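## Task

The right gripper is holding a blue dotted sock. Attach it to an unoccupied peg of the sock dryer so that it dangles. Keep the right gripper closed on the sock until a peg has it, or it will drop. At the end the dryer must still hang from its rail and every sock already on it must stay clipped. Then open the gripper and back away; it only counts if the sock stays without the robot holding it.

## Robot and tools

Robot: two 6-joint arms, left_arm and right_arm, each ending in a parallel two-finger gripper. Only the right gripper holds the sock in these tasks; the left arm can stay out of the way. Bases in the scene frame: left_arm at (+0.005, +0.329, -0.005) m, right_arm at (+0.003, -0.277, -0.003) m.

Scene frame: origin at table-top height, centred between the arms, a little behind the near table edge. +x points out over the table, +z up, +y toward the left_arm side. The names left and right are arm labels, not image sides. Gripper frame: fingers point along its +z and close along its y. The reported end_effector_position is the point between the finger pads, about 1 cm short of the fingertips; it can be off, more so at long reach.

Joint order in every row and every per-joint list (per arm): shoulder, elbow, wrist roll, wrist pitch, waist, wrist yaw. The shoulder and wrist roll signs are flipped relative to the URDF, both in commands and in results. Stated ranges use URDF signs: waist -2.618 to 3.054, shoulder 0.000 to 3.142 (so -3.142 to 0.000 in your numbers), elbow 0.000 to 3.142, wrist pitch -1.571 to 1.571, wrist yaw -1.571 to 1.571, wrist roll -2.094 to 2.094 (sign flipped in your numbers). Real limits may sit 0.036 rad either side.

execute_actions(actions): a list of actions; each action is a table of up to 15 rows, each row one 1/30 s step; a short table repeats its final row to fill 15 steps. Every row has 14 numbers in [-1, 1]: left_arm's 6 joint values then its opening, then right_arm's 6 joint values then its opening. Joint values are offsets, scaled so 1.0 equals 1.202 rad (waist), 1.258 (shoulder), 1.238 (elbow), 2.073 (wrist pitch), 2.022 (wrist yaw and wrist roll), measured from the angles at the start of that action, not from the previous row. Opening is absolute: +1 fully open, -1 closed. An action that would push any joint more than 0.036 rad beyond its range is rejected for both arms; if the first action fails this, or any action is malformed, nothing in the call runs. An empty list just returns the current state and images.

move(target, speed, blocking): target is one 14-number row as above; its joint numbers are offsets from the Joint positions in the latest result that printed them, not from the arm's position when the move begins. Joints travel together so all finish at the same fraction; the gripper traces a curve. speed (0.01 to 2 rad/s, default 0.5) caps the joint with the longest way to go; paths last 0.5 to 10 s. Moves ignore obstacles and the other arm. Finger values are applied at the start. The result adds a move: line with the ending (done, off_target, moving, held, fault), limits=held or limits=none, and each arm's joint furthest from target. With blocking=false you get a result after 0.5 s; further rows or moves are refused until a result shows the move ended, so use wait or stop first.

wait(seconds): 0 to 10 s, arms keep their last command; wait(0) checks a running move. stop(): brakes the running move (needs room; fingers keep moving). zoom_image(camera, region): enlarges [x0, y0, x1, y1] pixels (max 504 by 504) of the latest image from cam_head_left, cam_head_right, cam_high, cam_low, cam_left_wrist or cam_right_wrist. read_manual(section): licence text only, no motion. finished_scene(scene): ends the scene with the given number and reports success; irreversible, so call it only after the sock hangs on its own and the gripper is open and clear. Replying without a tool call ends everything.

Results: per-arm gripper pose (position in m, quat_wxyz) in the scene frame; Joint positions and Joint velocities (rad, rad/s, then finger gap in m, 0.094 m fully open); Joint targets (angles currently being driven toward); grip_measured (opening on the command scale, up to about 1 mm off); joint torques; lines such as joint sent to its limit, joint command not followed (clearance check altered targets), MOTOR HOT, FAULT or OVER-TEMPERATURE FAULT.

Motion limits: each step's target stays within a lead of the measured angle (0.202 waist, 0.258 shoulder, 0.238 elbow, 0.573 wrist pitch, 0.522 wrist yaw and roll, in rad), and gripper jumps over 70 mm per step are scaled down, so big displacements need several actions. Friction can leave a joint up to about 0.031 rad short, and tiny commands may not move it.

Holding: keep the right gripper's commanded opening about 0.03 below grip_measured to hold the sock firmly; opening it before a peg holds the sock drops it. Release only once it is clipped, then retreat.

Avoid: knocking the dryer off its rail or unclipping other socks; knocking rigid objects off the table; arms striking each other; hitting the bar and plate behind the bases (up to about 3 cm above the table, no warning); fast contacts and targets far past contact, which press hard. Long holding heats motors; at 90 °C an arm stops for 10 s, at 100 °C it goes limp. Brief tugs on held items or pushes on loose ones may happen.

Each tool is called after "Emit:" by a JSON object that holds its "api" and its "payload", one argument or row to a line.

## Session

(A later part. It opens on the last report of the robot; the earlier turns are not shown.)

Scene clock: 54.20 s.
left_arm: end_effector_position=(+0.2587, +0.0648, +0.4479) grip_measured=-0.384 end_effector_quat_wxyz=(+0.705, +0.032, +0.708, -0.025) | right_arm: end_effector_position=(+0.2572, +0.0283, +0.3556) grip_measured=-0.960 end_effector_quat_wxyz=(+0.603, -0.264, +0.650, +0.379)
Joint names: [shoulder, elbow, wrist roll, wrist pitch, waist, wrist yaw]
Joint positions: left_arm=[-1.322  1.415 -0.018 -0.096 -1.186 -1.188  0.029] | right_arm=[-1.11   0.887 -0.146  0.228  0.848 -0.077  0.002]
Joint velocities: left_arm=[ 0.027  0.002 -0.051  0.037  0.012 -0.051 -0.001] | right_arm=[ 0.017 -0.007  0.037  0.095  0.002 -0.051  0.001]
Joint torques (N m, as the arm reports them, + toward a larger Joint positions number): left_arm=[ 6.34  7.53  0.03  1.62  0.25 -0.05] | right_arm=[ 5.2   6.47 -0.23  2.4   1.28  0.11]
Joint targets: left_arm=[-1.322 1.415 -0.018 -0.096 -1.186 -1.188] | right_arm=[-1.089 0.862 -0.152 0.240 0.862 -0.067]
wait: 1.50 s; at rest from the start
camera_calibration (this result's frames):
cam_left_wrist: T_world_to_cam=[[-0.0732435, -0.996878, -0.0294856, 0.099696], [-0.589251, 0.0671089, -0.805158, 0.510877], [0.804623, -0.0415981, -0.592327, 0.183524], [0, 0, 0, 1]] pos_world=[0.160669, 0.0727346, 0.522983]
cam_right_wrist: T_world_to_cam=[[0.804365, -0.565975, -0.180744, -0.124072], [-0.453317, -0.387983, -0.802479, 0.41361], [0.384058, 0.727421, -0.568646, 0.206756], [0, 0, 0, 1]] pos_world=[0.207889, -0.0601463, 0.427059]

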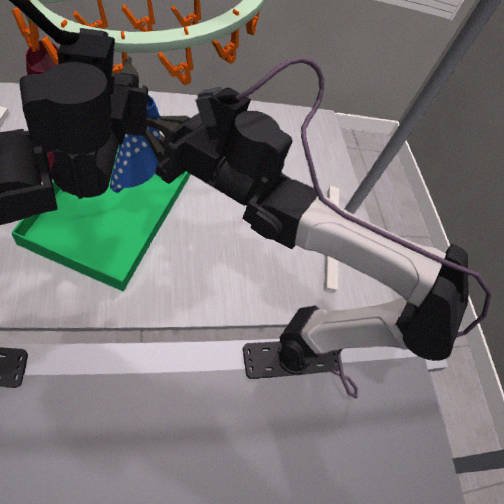

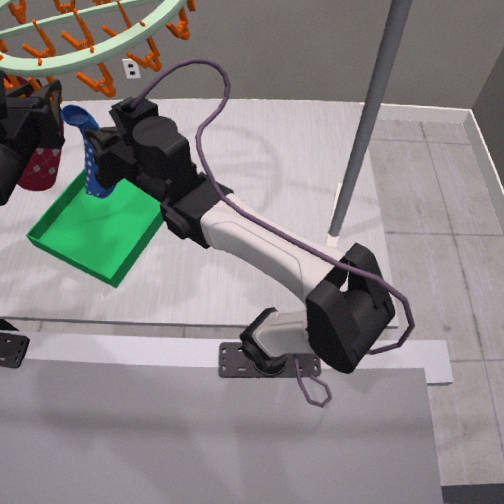

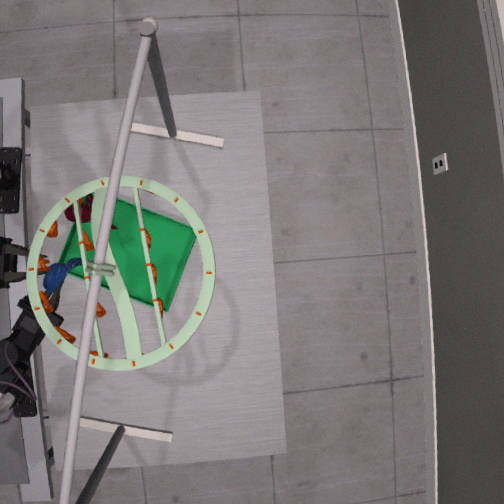

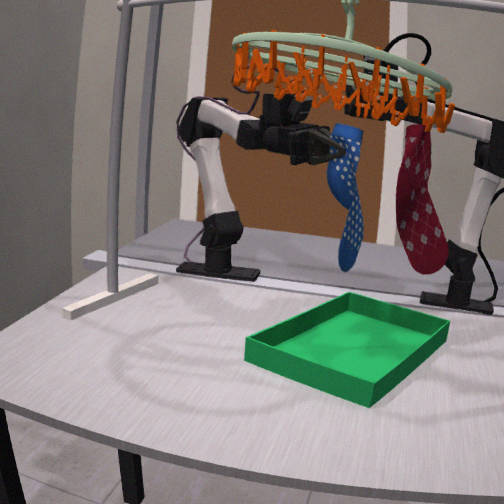

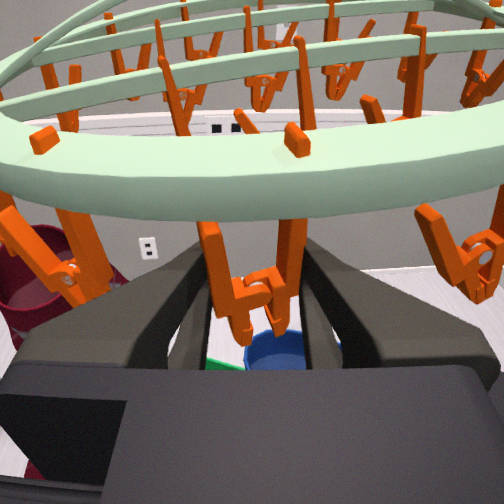

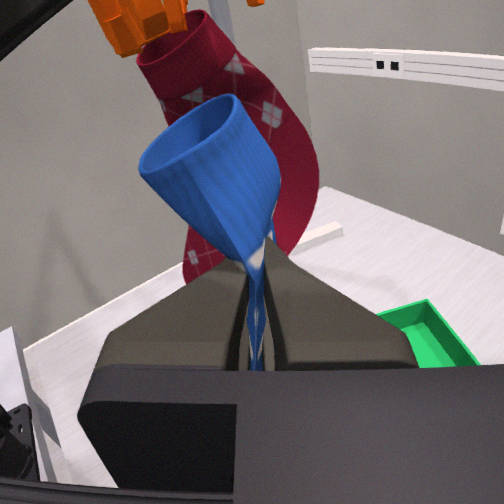

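Emit:
{"api": "move", "payload": {
  "target": [0,0,0,0,0,0,-0.42,0,0.086,0,-0.043,-0.033,0,-1],
  "speed": 0.1
}}

Emit:
{"api": "zoom_image", "payload": {
  "camera": "cam_low",
  "region": [270, 60, 450, 200]
}}

Scene clock: 57.07 s.
left_arm: end_effector_position=(+0.2587, +0.0648, +0.4479) grip_measured=-0.384 end_effector_quat_wxyz=(+0.705, +0.032, +0.708, -0.025) | right_arm: end_effector_position=(+0.2660, +0.0194, +0.3773) grip_measured=-0.960 end_effector_quat_wxyz=(+0.610, -0.254, +0.653, +0.371)
Joint names: [shoulder, elbow, wrist roll, wrist pitch, waist, wrist yaw]
Joint positions: left_arm=[-1.322  1.415 -0.018 -0.096 -1.186 -1.188  0.029] | right_arm=[-1.11   0.971 -0.146  0.15   0.819 -0.077  0.002]
Joint velocities: left_arm=[ 0.007 -0.007  0.007  0.037 -0.002 -0.081  0.   ] | right_arm=[-0.007 -0.007  0.022 -0.022  0.002 -0.066 -0.001]
Joint torques (N m, as the arm reports them, + toward a larger Joint positions number): left_arm=[ 5.9   7.49  0.05  1.65  0.29 -0.01] | right_arm=[ 3.5  10.45 -0.16  2.14 -0.8   0.03]
Joint targets: left_arm=[-1.322 1.415 -0.018 -0.096 -1.186 -1.188] | right_arm=[-1.110 0.994 -0.146 0.139 0.809 -0.077]
move: off_target (right_arm); limits=none; left_arm: farthest joint: the waist, 0.000 radians from its target (0.000 radians at the start); right_arm: farthest joint: the elbow, 0.023 radians from its target (0.106 radians at the start)
camera_calibration (this result's frames):
cam_left_wrist: T_world_to_cam=[[-0.0732435, -0.996878, -0.0294856, 0.099696], [-0.589251, 0.0671089, -0.805158, 0.510877], [0.804623, -0.0415981, -0.592327, 0.183524], [0, 0, 0, 1]] pos_world=[0.160669, 0.0727346, 0.522983]
cam_right_wrist: T_world_to_cam=[[0.787511, -0.589242, -0.180611, -0.127469], [-0.462861, -0.371982, -0.804605, 0.434552], [0.406923, 0.717233, -0.565677, 0.215215], [0, 0, 0, 1]] pos_world=[0.213944, -0.0678237, 0.448362]

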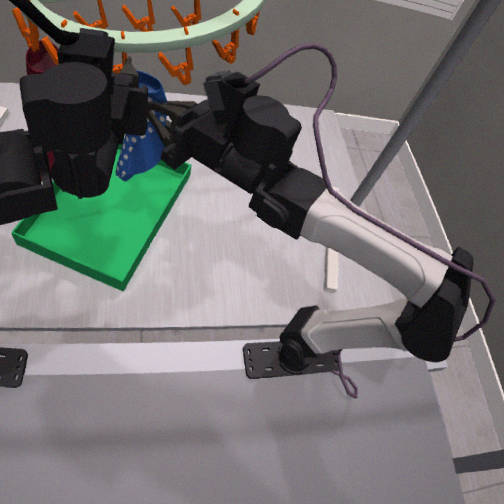

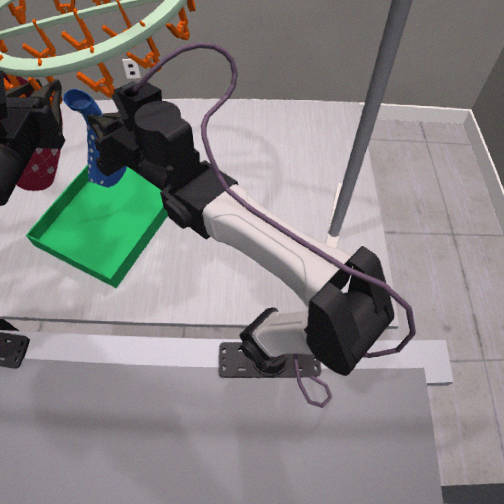

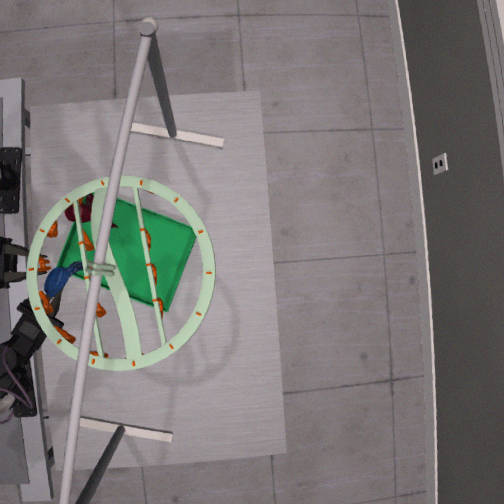

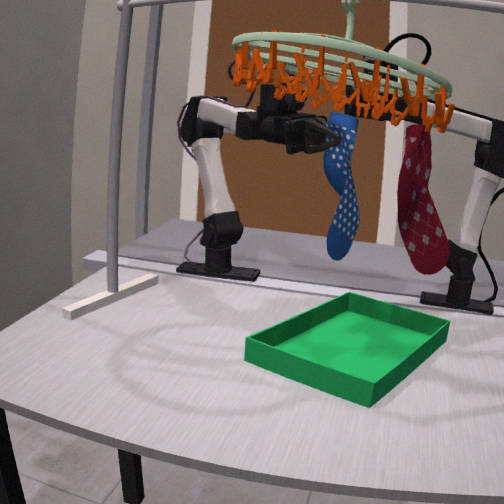

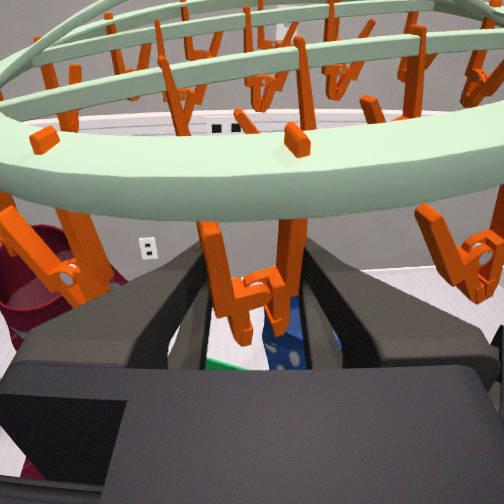

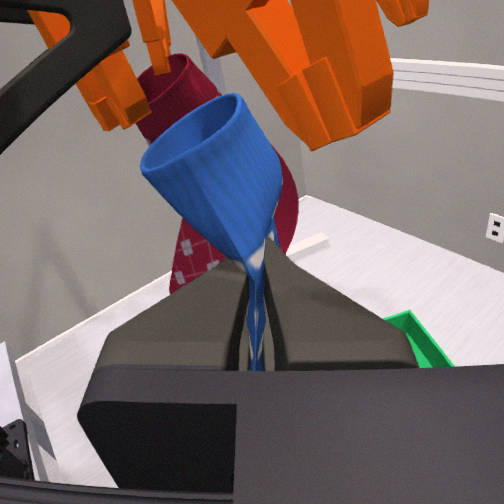

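Region (270, 60, 450, 200) of cam_low's 504x504 image, scaled by 2.800, with more detail than that image has.

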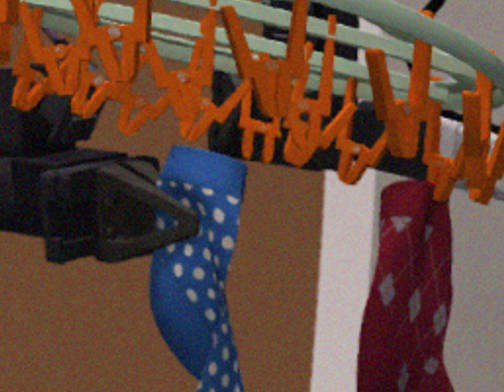

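Emit:
{"api": "move", "payload": {
  "target": [0,0,0,0,0,0,-0.42,0.032,0,0,-0.018,0.034,0,-1],
  "speed": 0.1
}}

Emit:
{"api": "zoom_image", "payload": {
  "camera": "cam_low",
  "region": [270, 60, 450, 200]
}}

Scene clock: 59.93 s.
left_arm: end_effector_position=(+0.2587, +0.0648, +0.4479) grip_measured=-0.384 end_effector_quat_wxyz=(+0.705, +0.032, +0.708, -0.025) | right_arm: end_effector_position=(+0.2536, +0.0218, +0.3795) grip_measured=-0.960 end_effector_quat_wxyz=(+0.603, -0.264, +0.650, +0.379)
Joint names: [shoulder, elbow, wrist roll, wrist pitch, waist, wrist yaw]
Joint positions: left_arm=[-1.322  1.415 -0.018 -0.096 -1.186 -1.188  0.029] | right_arm=[-1.087  0.971 -0.146  0.123  0.847 -0.077  0.002]
Joint velocities: left_arm=[-0.002 -0.002  0.095 -0.037 -0.022 -0.022 -0.   ] | right_arm=[ 0.007  0.012  0.007  0.037  0.002 -0.007  0.   ]
Joint torques (N m, as the arm reports them, + toward a larger Joint positions number): left_arm=[ 6.08  7.43  0.05  1.61  0.01 -0.05] | right_arm=[ 4.69  8.55 -0.16  2.14  1.26  0.01]
Joint targets: left_arm=[-1.322 1.415 -0.018 -0.096 -1.186 -1.188] | right_arm=[-1.069 0.971 -0.146 0.112 0.860 -0.077]
move: done; limits=none; left_arm: farthest joint: the waist, 0.000 radians from its target (0.000 radians at the start); right_arm: farthest joint: the shoulder, 0.018 radians from its target (0.040 radians at the start)
camera_calibration (this result's frames):
cam_left_wrist: T_world_to_cam=[[-0.0732435, -0.996878, -0.0294856, 0.099696], [-0.589251, 0.0671089, -0.805158, 0.510877], [0.804623, -0.0415981, -0.592327, 0.183524], [0, 0, 0, 1]] pos_world=[0.160669, 0.0727346, 0.522983]
cam_right_wrist: T_world_to_cam=[[0.803314, -0.567471, -0.180729, -0.120302], [-0.453901, -0.386909, -0.802668, 0.428815], [0.385565, 0.726827, -0.568385, 0.226002], [0, 0, 0, 1]] pos_world=[0.204141, -0.0666198, 0.45091]

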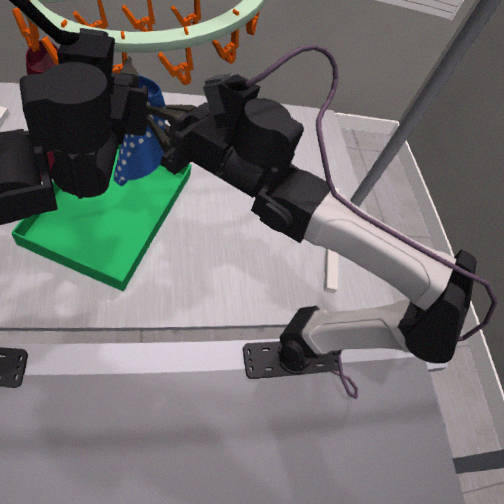

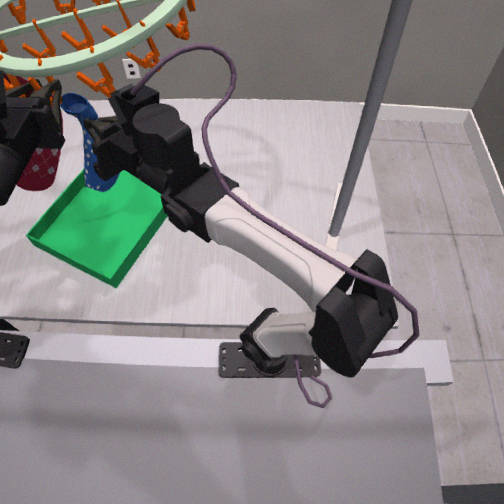

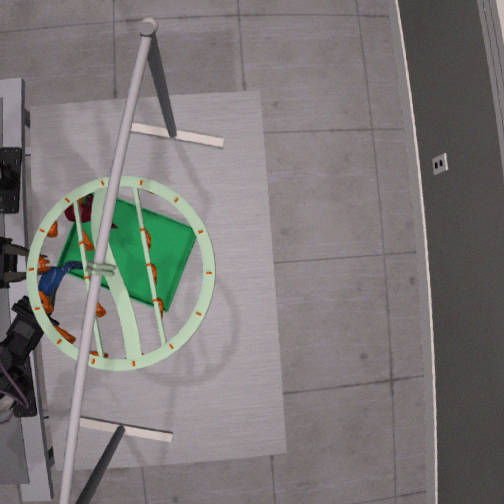

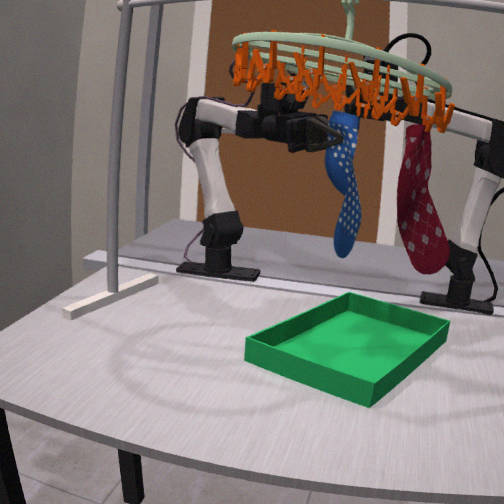

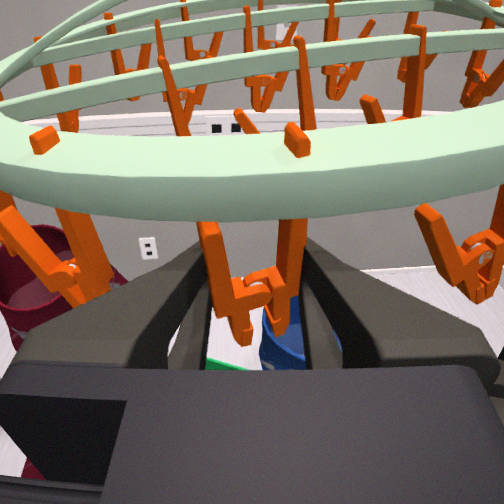

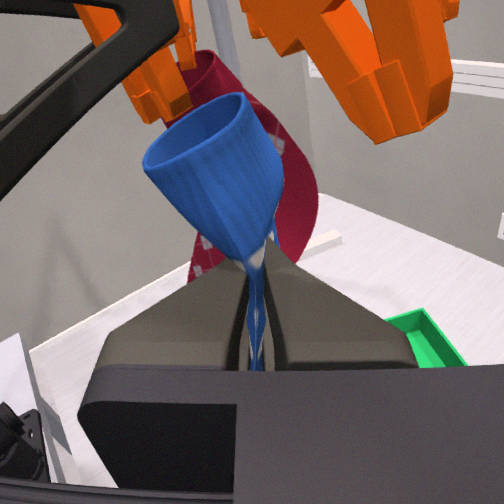

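Region (270, 60, 450, 200) of cam_low's 504x504 image, scaled by 2.800, with more detail than that image has.

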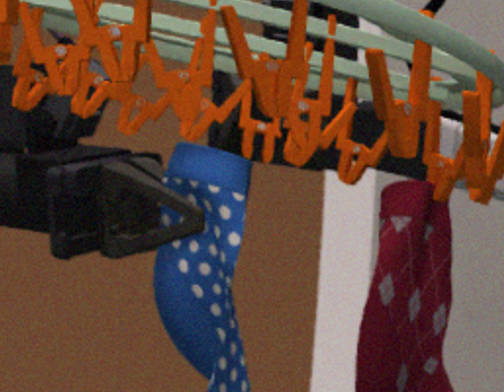

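Emit:
{"api": "zoom_image", "payload": {
  "camera": "cam_left_wrist",
  "region": [190, 250, 350, 380]
}}

Region (190, 250, 350, 380) of cam_left_wrist's 504x504 image, scaled by 3.150, with more detail than that image has; it fills the top 410 rows of this view, and the rest is white.

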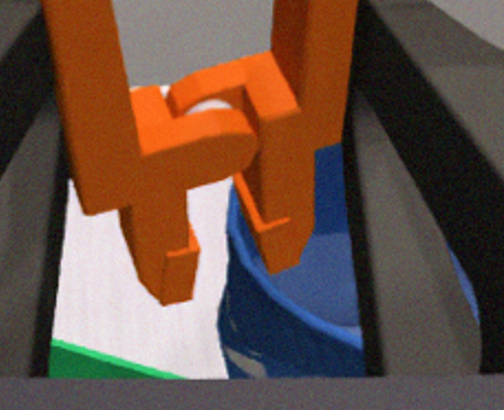

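Emit:
{"api": "move", "payload": {
  "target": [0,0,0,0,0,0,-0.42,0.03,0,0,-0.018,0.036,0,-1],
  "speed": 0.1
}}

Emit:
{"api": "zoom_image", "payload": {
  "camera": "cam_left_wrist",
  "region": [190, 250, 350, 380]
}}

Emit:
{"api": "zoom_image", "payload": {
  "camera": "cam_low",
  "region": [270, 60, 450, 200]
}}

Scene clock: 62.30 s.
left_arm: end_effector_position=(+0.2587, +0.0648, +0.4479) grip_measured=-0.384 end_effector_quat_wxyz=(+0.705, +0.032, +0.708, -0.025) | right_arm: end_effector_position=(+0.2409, +0.0250, +0.3805) grip_measured=-0.960 end_effector_quat_wxyz=(+0.595, -0.274, +0.648, +0.387)
Joint names: [shoulder, elbow, wrist roll, wrist pitch, waist, wrist yaw]
Joint positions: left_arm=[-1.322  1.415 -0.018 -0.096 -1.186 -1.188  0.029] | right_arm=[-1.068  0.971 -0.146  0.096  0.877 -0.077  0.002]
Joint velocities: left_arm=[ 0.012  0.002 -0.081 -0.037 -0.017  0.066  0.001] | right_arm=[-0.012 -0.007 -0.066 -0.022 -0.012 -0.022  0.   ]
Joint torques (N m, as the arm reports them, + toward a larger Joint positions number): left_arm=[ 6.04  7.5   0.04  1.57  0.32 -0.07] | right_arm=[ 4.59  8.54 -0.15  2.17  1.22  0.02]
Joint targets: left_arm=[-1.322 1.415 -0.018 -0.096 -1.186 -1.188] | right_arm=[-1.050 0.971 -0.146 0.085 0.890 -0.077]
move: done; limits=none; left_arm: farthest joint: the waist, 0.000 radians from its target (0.000 radians at the start); right_arm: farthest joint: the shoulder, 0.019 radians from its target (0.038 radians at the start)
camera_calibration (this result's frames):
cam_left_wrist: T_world_to_cam=[[-0.0732435, -0.996878, -0.0294856, 0.099696], [-0.589251, 0.0671089, -0.805158, 0.510877], [0.804623, -0.0415981, -0.592327, 0.183524], [0, 0, 0, 1]] pos_world=[0.160669, 0.0727346, 0.522983]
cam_right_wrist: T_world_to_cam=[[0.81969, -0.54344, -0.181053, -0.112493], [-0.444803, -0.404728, -0.798965, 0.421915], [0.360913, 0.735437, -0.573476, 0.236791], [0, 0, 0, 1]] pos_world=[0.194418, -0.0645171, 0.452522]

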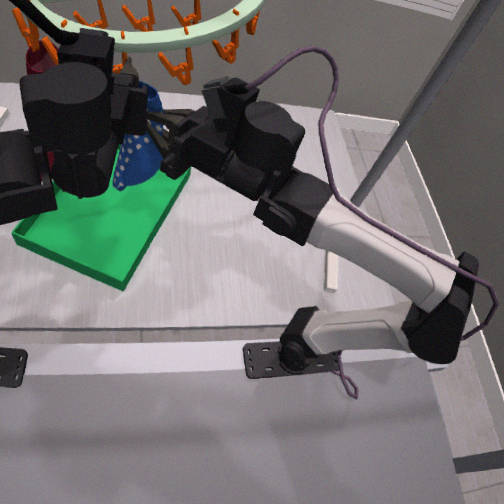

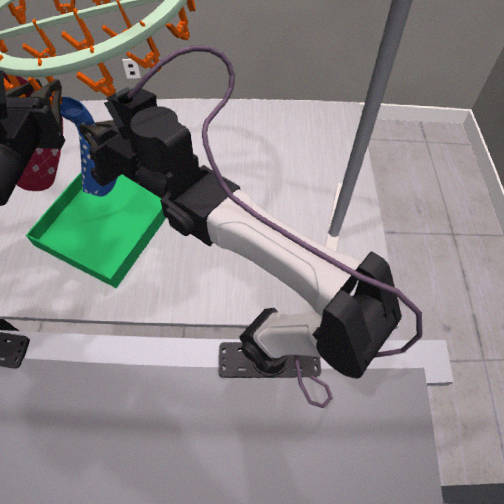

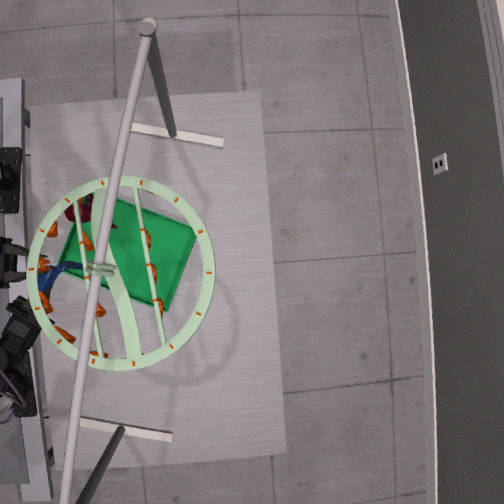

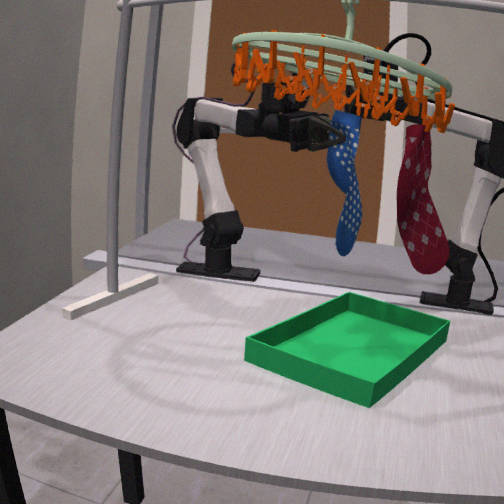

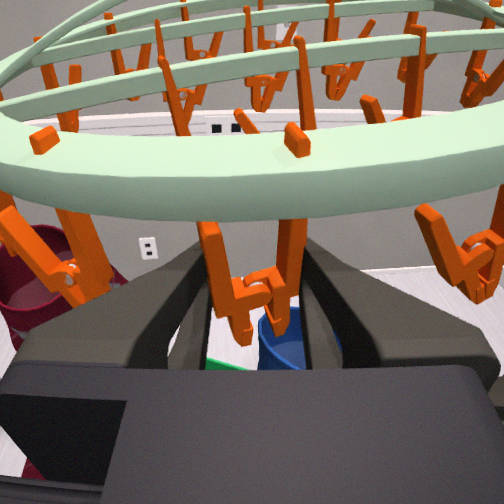

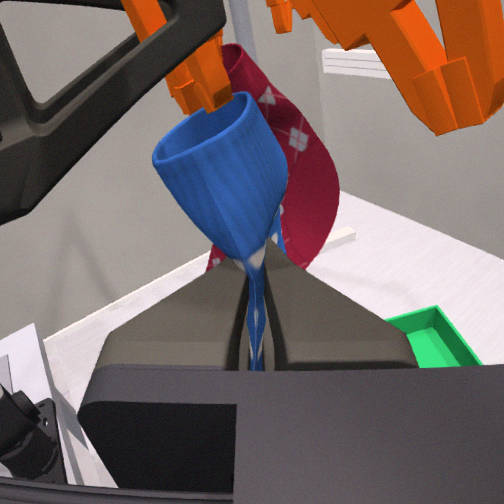

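Region (190, 250, 350, 380) of cam_left_wrist's 504x504 image, scaled by 3.150, with more detail than that image has; it fills the top 410 rows of this view, and the rest is white.

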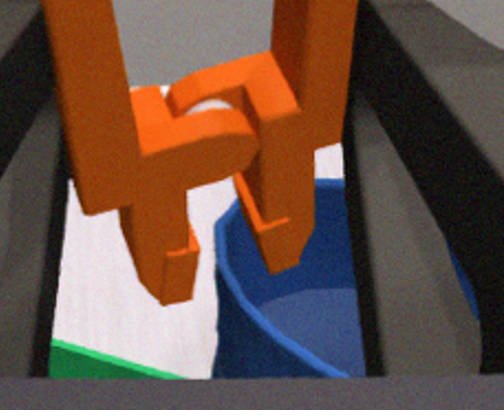

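Region (270, 60, 450, 200) of cam_low's 504x504 image, scaled by 2.800, with more detail than that image has.

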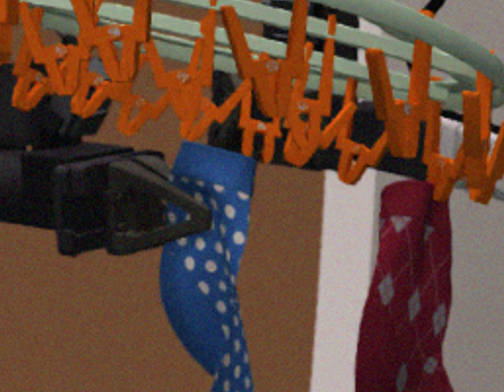

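Emit:
{"api": "move", "payload": {
  "target": [0,0,0,0,0,0,-0.42,0,0.065,0,-0.03,0,0,-1],
  "speed": 0.08
}}

Emit:
{"api": "zoom_image", "payload": {
  "camera": "cam_left_wrist",
  "region": [190, 250, 350, 380]
}}

Emit:
{"api": "zoom_image", "payload": {
  "camera": "cam_low",
  "region": [270, 60, 450, 200]
}}

Scene clock: 65.10 s.
left_arm: end_effector_position=(+0.2587, +0.0648, +0.4479) grip_measured=-0.384 end_effector_quat_wxyz=(+0.705, +0.032, +0.708, -0.025) | right_arm: end_effector_position=(+0.2397, +0.0227, +0.3958) grip_measured=-0.960 end_effector_quat_wxyz=(+0.597, -0.274, +0.647, +0.388)
Joint names: [shoulder, elbow, wrist roll, wrist pitch, waist, wrist yaw]
Joint positions: left_arm=[-1.322  1.415 -0.018 -0.096 -1.186 -1.188  0.029] | right_arm=[-1.068  1.027 -0.146  0.044  0.877 -0.077  0.002]
Joint velocities: left_arm=[ 0.017 -0.017 -0.007  0.022  0.027  0.007  0.   ] | right_arm=[-0.002  0.012 -0.007 -0.022  0.007 -0.051  0.001]
Joint torques (N m, as the arm reports them, + toward a larger Joint positions number): left_arm=[ 6.25  7.51  0.05  1.57  0.28 -0.1 ] | right_arm=[ 3.08 10.4  -0.15  2.15  0.08  0.01]
Joint targets: left_arm=[-1.322 1.415 -0.018 -0.096 -1.186 -1.188] | right_arm=[-1.068 1.051 -0.146 0.034 0.877 -0.077]
move: off_target (right_arm); limits=none; left_arm: farthest joint: the waist, 0.000 radians from its target (0.000 radians at the start); right_arm: farthest joint: the elbow, 0.024 radians from its target (0.081 radians at the start)
camera_calibration (this result's frames):
cam_left_wrist: T_world_to_cam=[[-0.0732435, -0.996878, -0.0294856, 0.099696], [-0.589251, 0.0671089, -0.805158, 0.510877], [0.804623, -0.0415981, -0.592327, 0.183524], [0, 0, 0, 1]] pos_world=[0.160669, 0.0727346, 0.522983]
cam_right_wrist: T_world_to_cam=[[0.820165, -0.542864, -0.180634, -0.110261], [-0.442397, -0.401553, -0.801897, 0.43319], [0.362787, 0.7376, -0.569501, 0.245635], [0, 0, 0, 1]] pos_world=[0.192961, -0.0670882, 0.467347]

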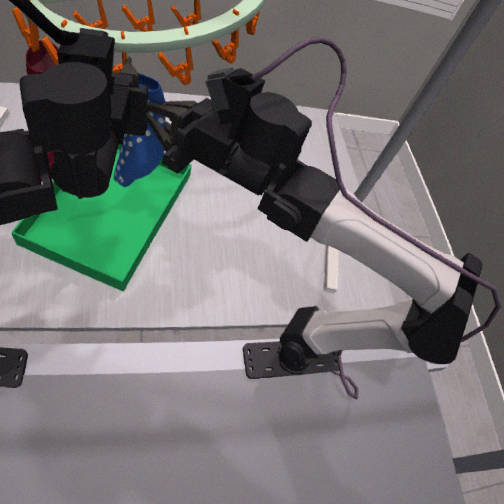

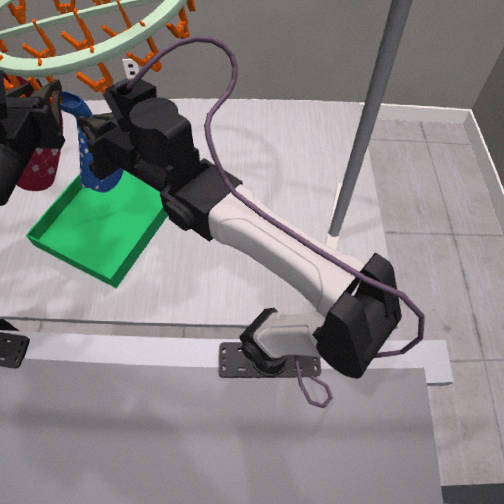

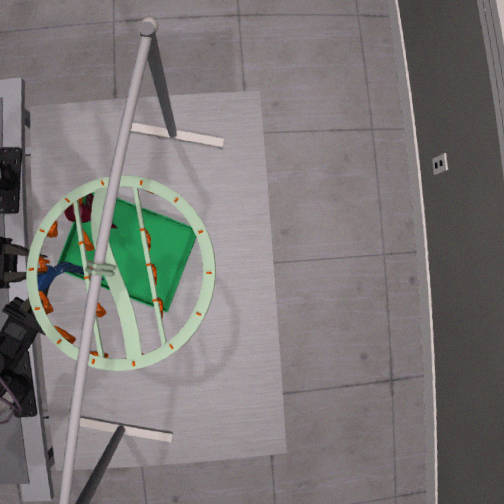

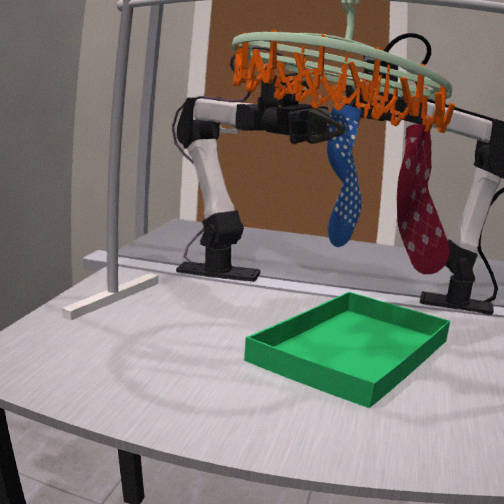

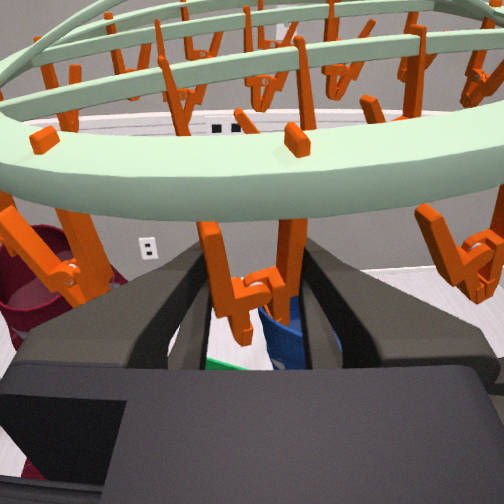

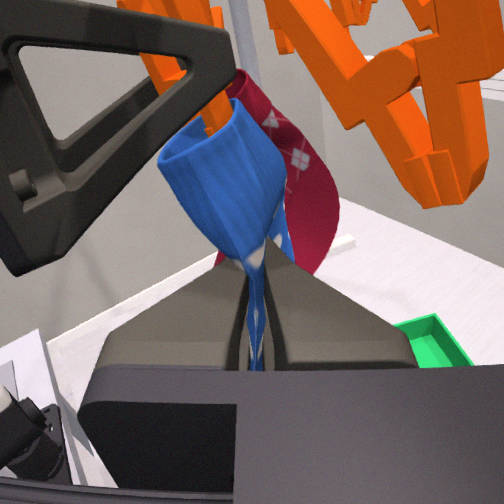

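Region (190, 250, 350, 380) of cam_left_wrist's 504x504 image, scaled by 3.150, with more detail than that image has; it fills the top 410 rows of this view, and the rest is white.

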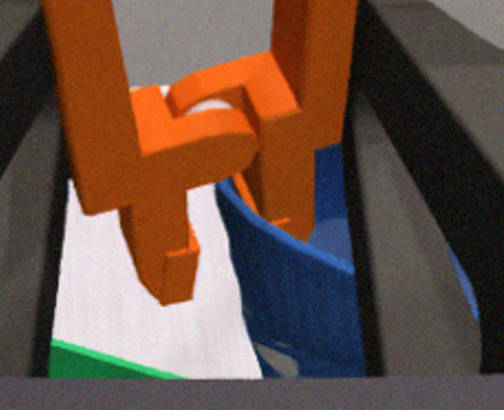

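Region (270, 60, 450, 200) of cam_low's 504x504 image, scaled by 2.800, with more detail than that image has.

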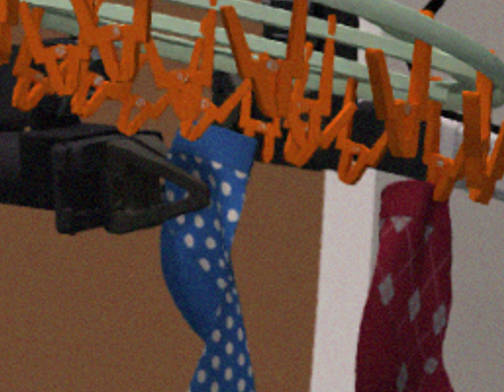

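Jaw is inside the cuff. Release the peg slowly.

Emit:
{"api": "execute_actions", "payload": {
  "actions": [
    [[0,0,0,0,0,0,-0.25,0,0,0,0,0,0,-1]],
    [[0,0,0,0,0,0,-0.1,0,0,0,0,0,0,-1]],
    [[0,0,0,0,0,0,0.1,0,0,0,0,0,0,-1]]
  ]
}}

Emit:
{"api": "zoom_image", "payload": {
  "camera": "cam_left_wrist",
  "region": [170, 230, 370, 380]
}}

Scene clock: 67.70 s.
left_arm: end_effector_position=(+0.2587, +0.0648, +0.4479) grip_measured=+0.099 end_effector_quat_wxyz=(+0.705, +0.032, +0.708, -0.025) | right_arm: end_effector_position=(+0.2397, +0.0227, +0.3957) grip_measured=-0.960 end_effector_quat_wxyz=(+0.597, -0.274, +0.647, +0.388)
Joint names: [shoulder, elbow, wrist roll, wrist pitch, waist, wrist yaw]
Joint positions: left_arm=[-1.322  1.415 -0.018 -0.096 -1.186 -1.187  0.052] | right_arm=[-1.068  1.027 -0.146  0.044  0.877 -0.077  0.002]
Joint velocities: left_arm=[ 0.002  0.002  0.051  0.007  0.002  0.007 -0.001] | right_arm=[-0.002  0.012 -0.022 -0.022 -0.007  0.066 -0.001]
Joint torques (N m, as the arm reports them, + toward a larger Joint positions number): left_arm=[ 6.07  7.37  0.04  1.58 -0.06 -0.06] | right_arm=[ 3.01  8.46 -0.16  2.26  0.11  0.02]
Joint targets: left_arm=[-1.322 1.415 -0.018 -0.096 -1.186 -1.187] | right_arm=[-1.068 1.027 -0.146 0.044 0.877 -0.077]
camera_calibration (this result's frames):
cam_left_wrist: T_world_to_cam=[[-0.0736237, -0.99685, -0.0294836, 0.0997261], [-0.589223, 0.0673318, -0.80516, 0.510858], [0.804609, -0.0419064, -0.592324, 0.183549], [0, 0, 0, 1]] pos_world=[0.160667, 0.0727068, 0.522983]
cam_right_wrist: T_world_to_cam=[[0.820128, -0.542908, -0.180666, -0.110252], [-0.442583, -0.401798, -0.801673, 0.433076], [0.362643, 0.737434, -0.569808, 0.24574], [0, 0, 0, 1]] pos_world=[0.192977, -0.0670647, 0.467291]

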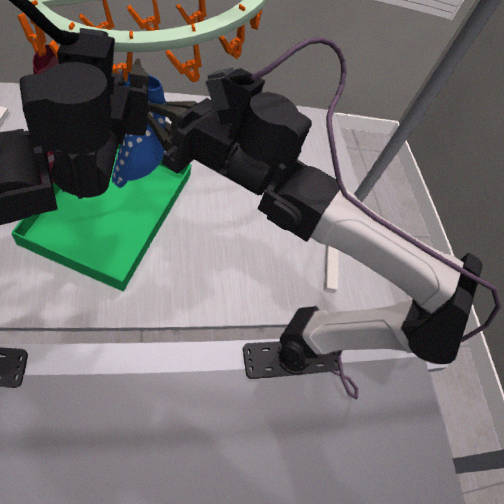

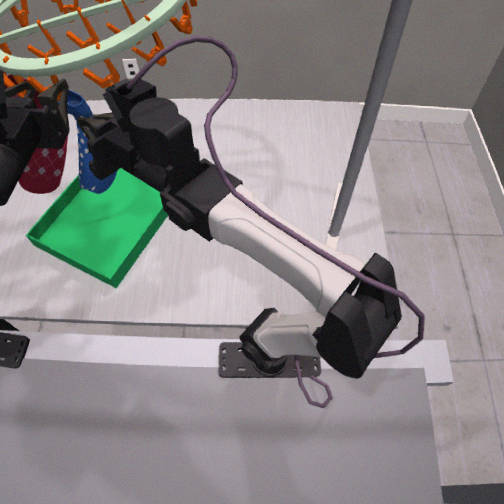

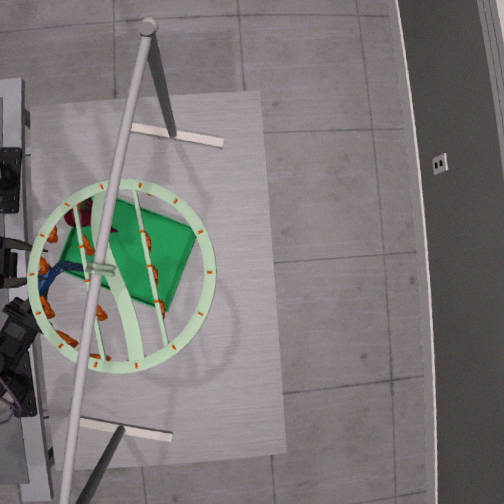

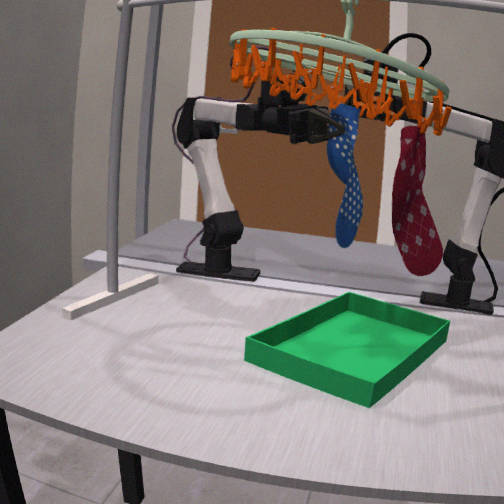

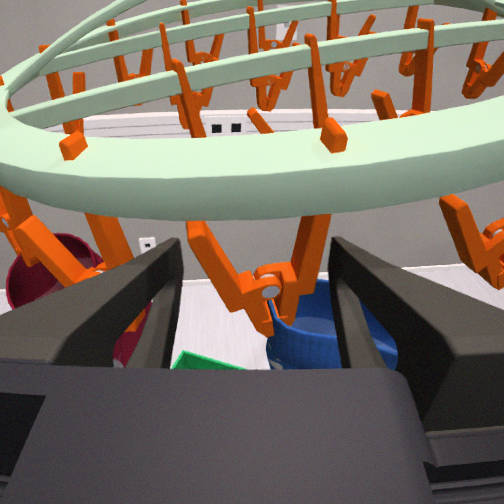

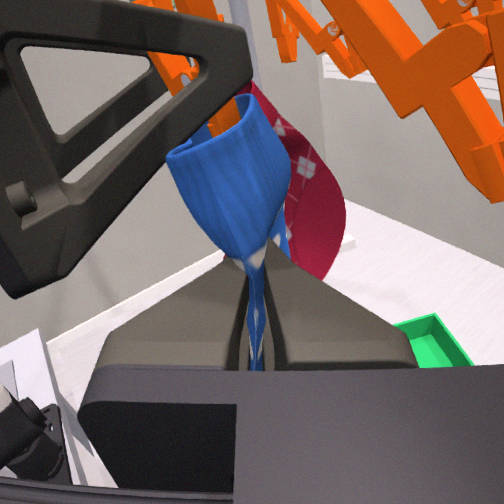

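Region (170, 230, 370, 380) of cam_left_wrist's 504x504 image, scaled by 2.520, with more detail than that image has; it fills the top 378 rows of this view, and the rest is white.

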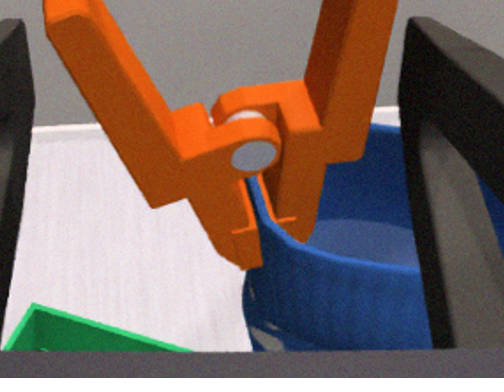

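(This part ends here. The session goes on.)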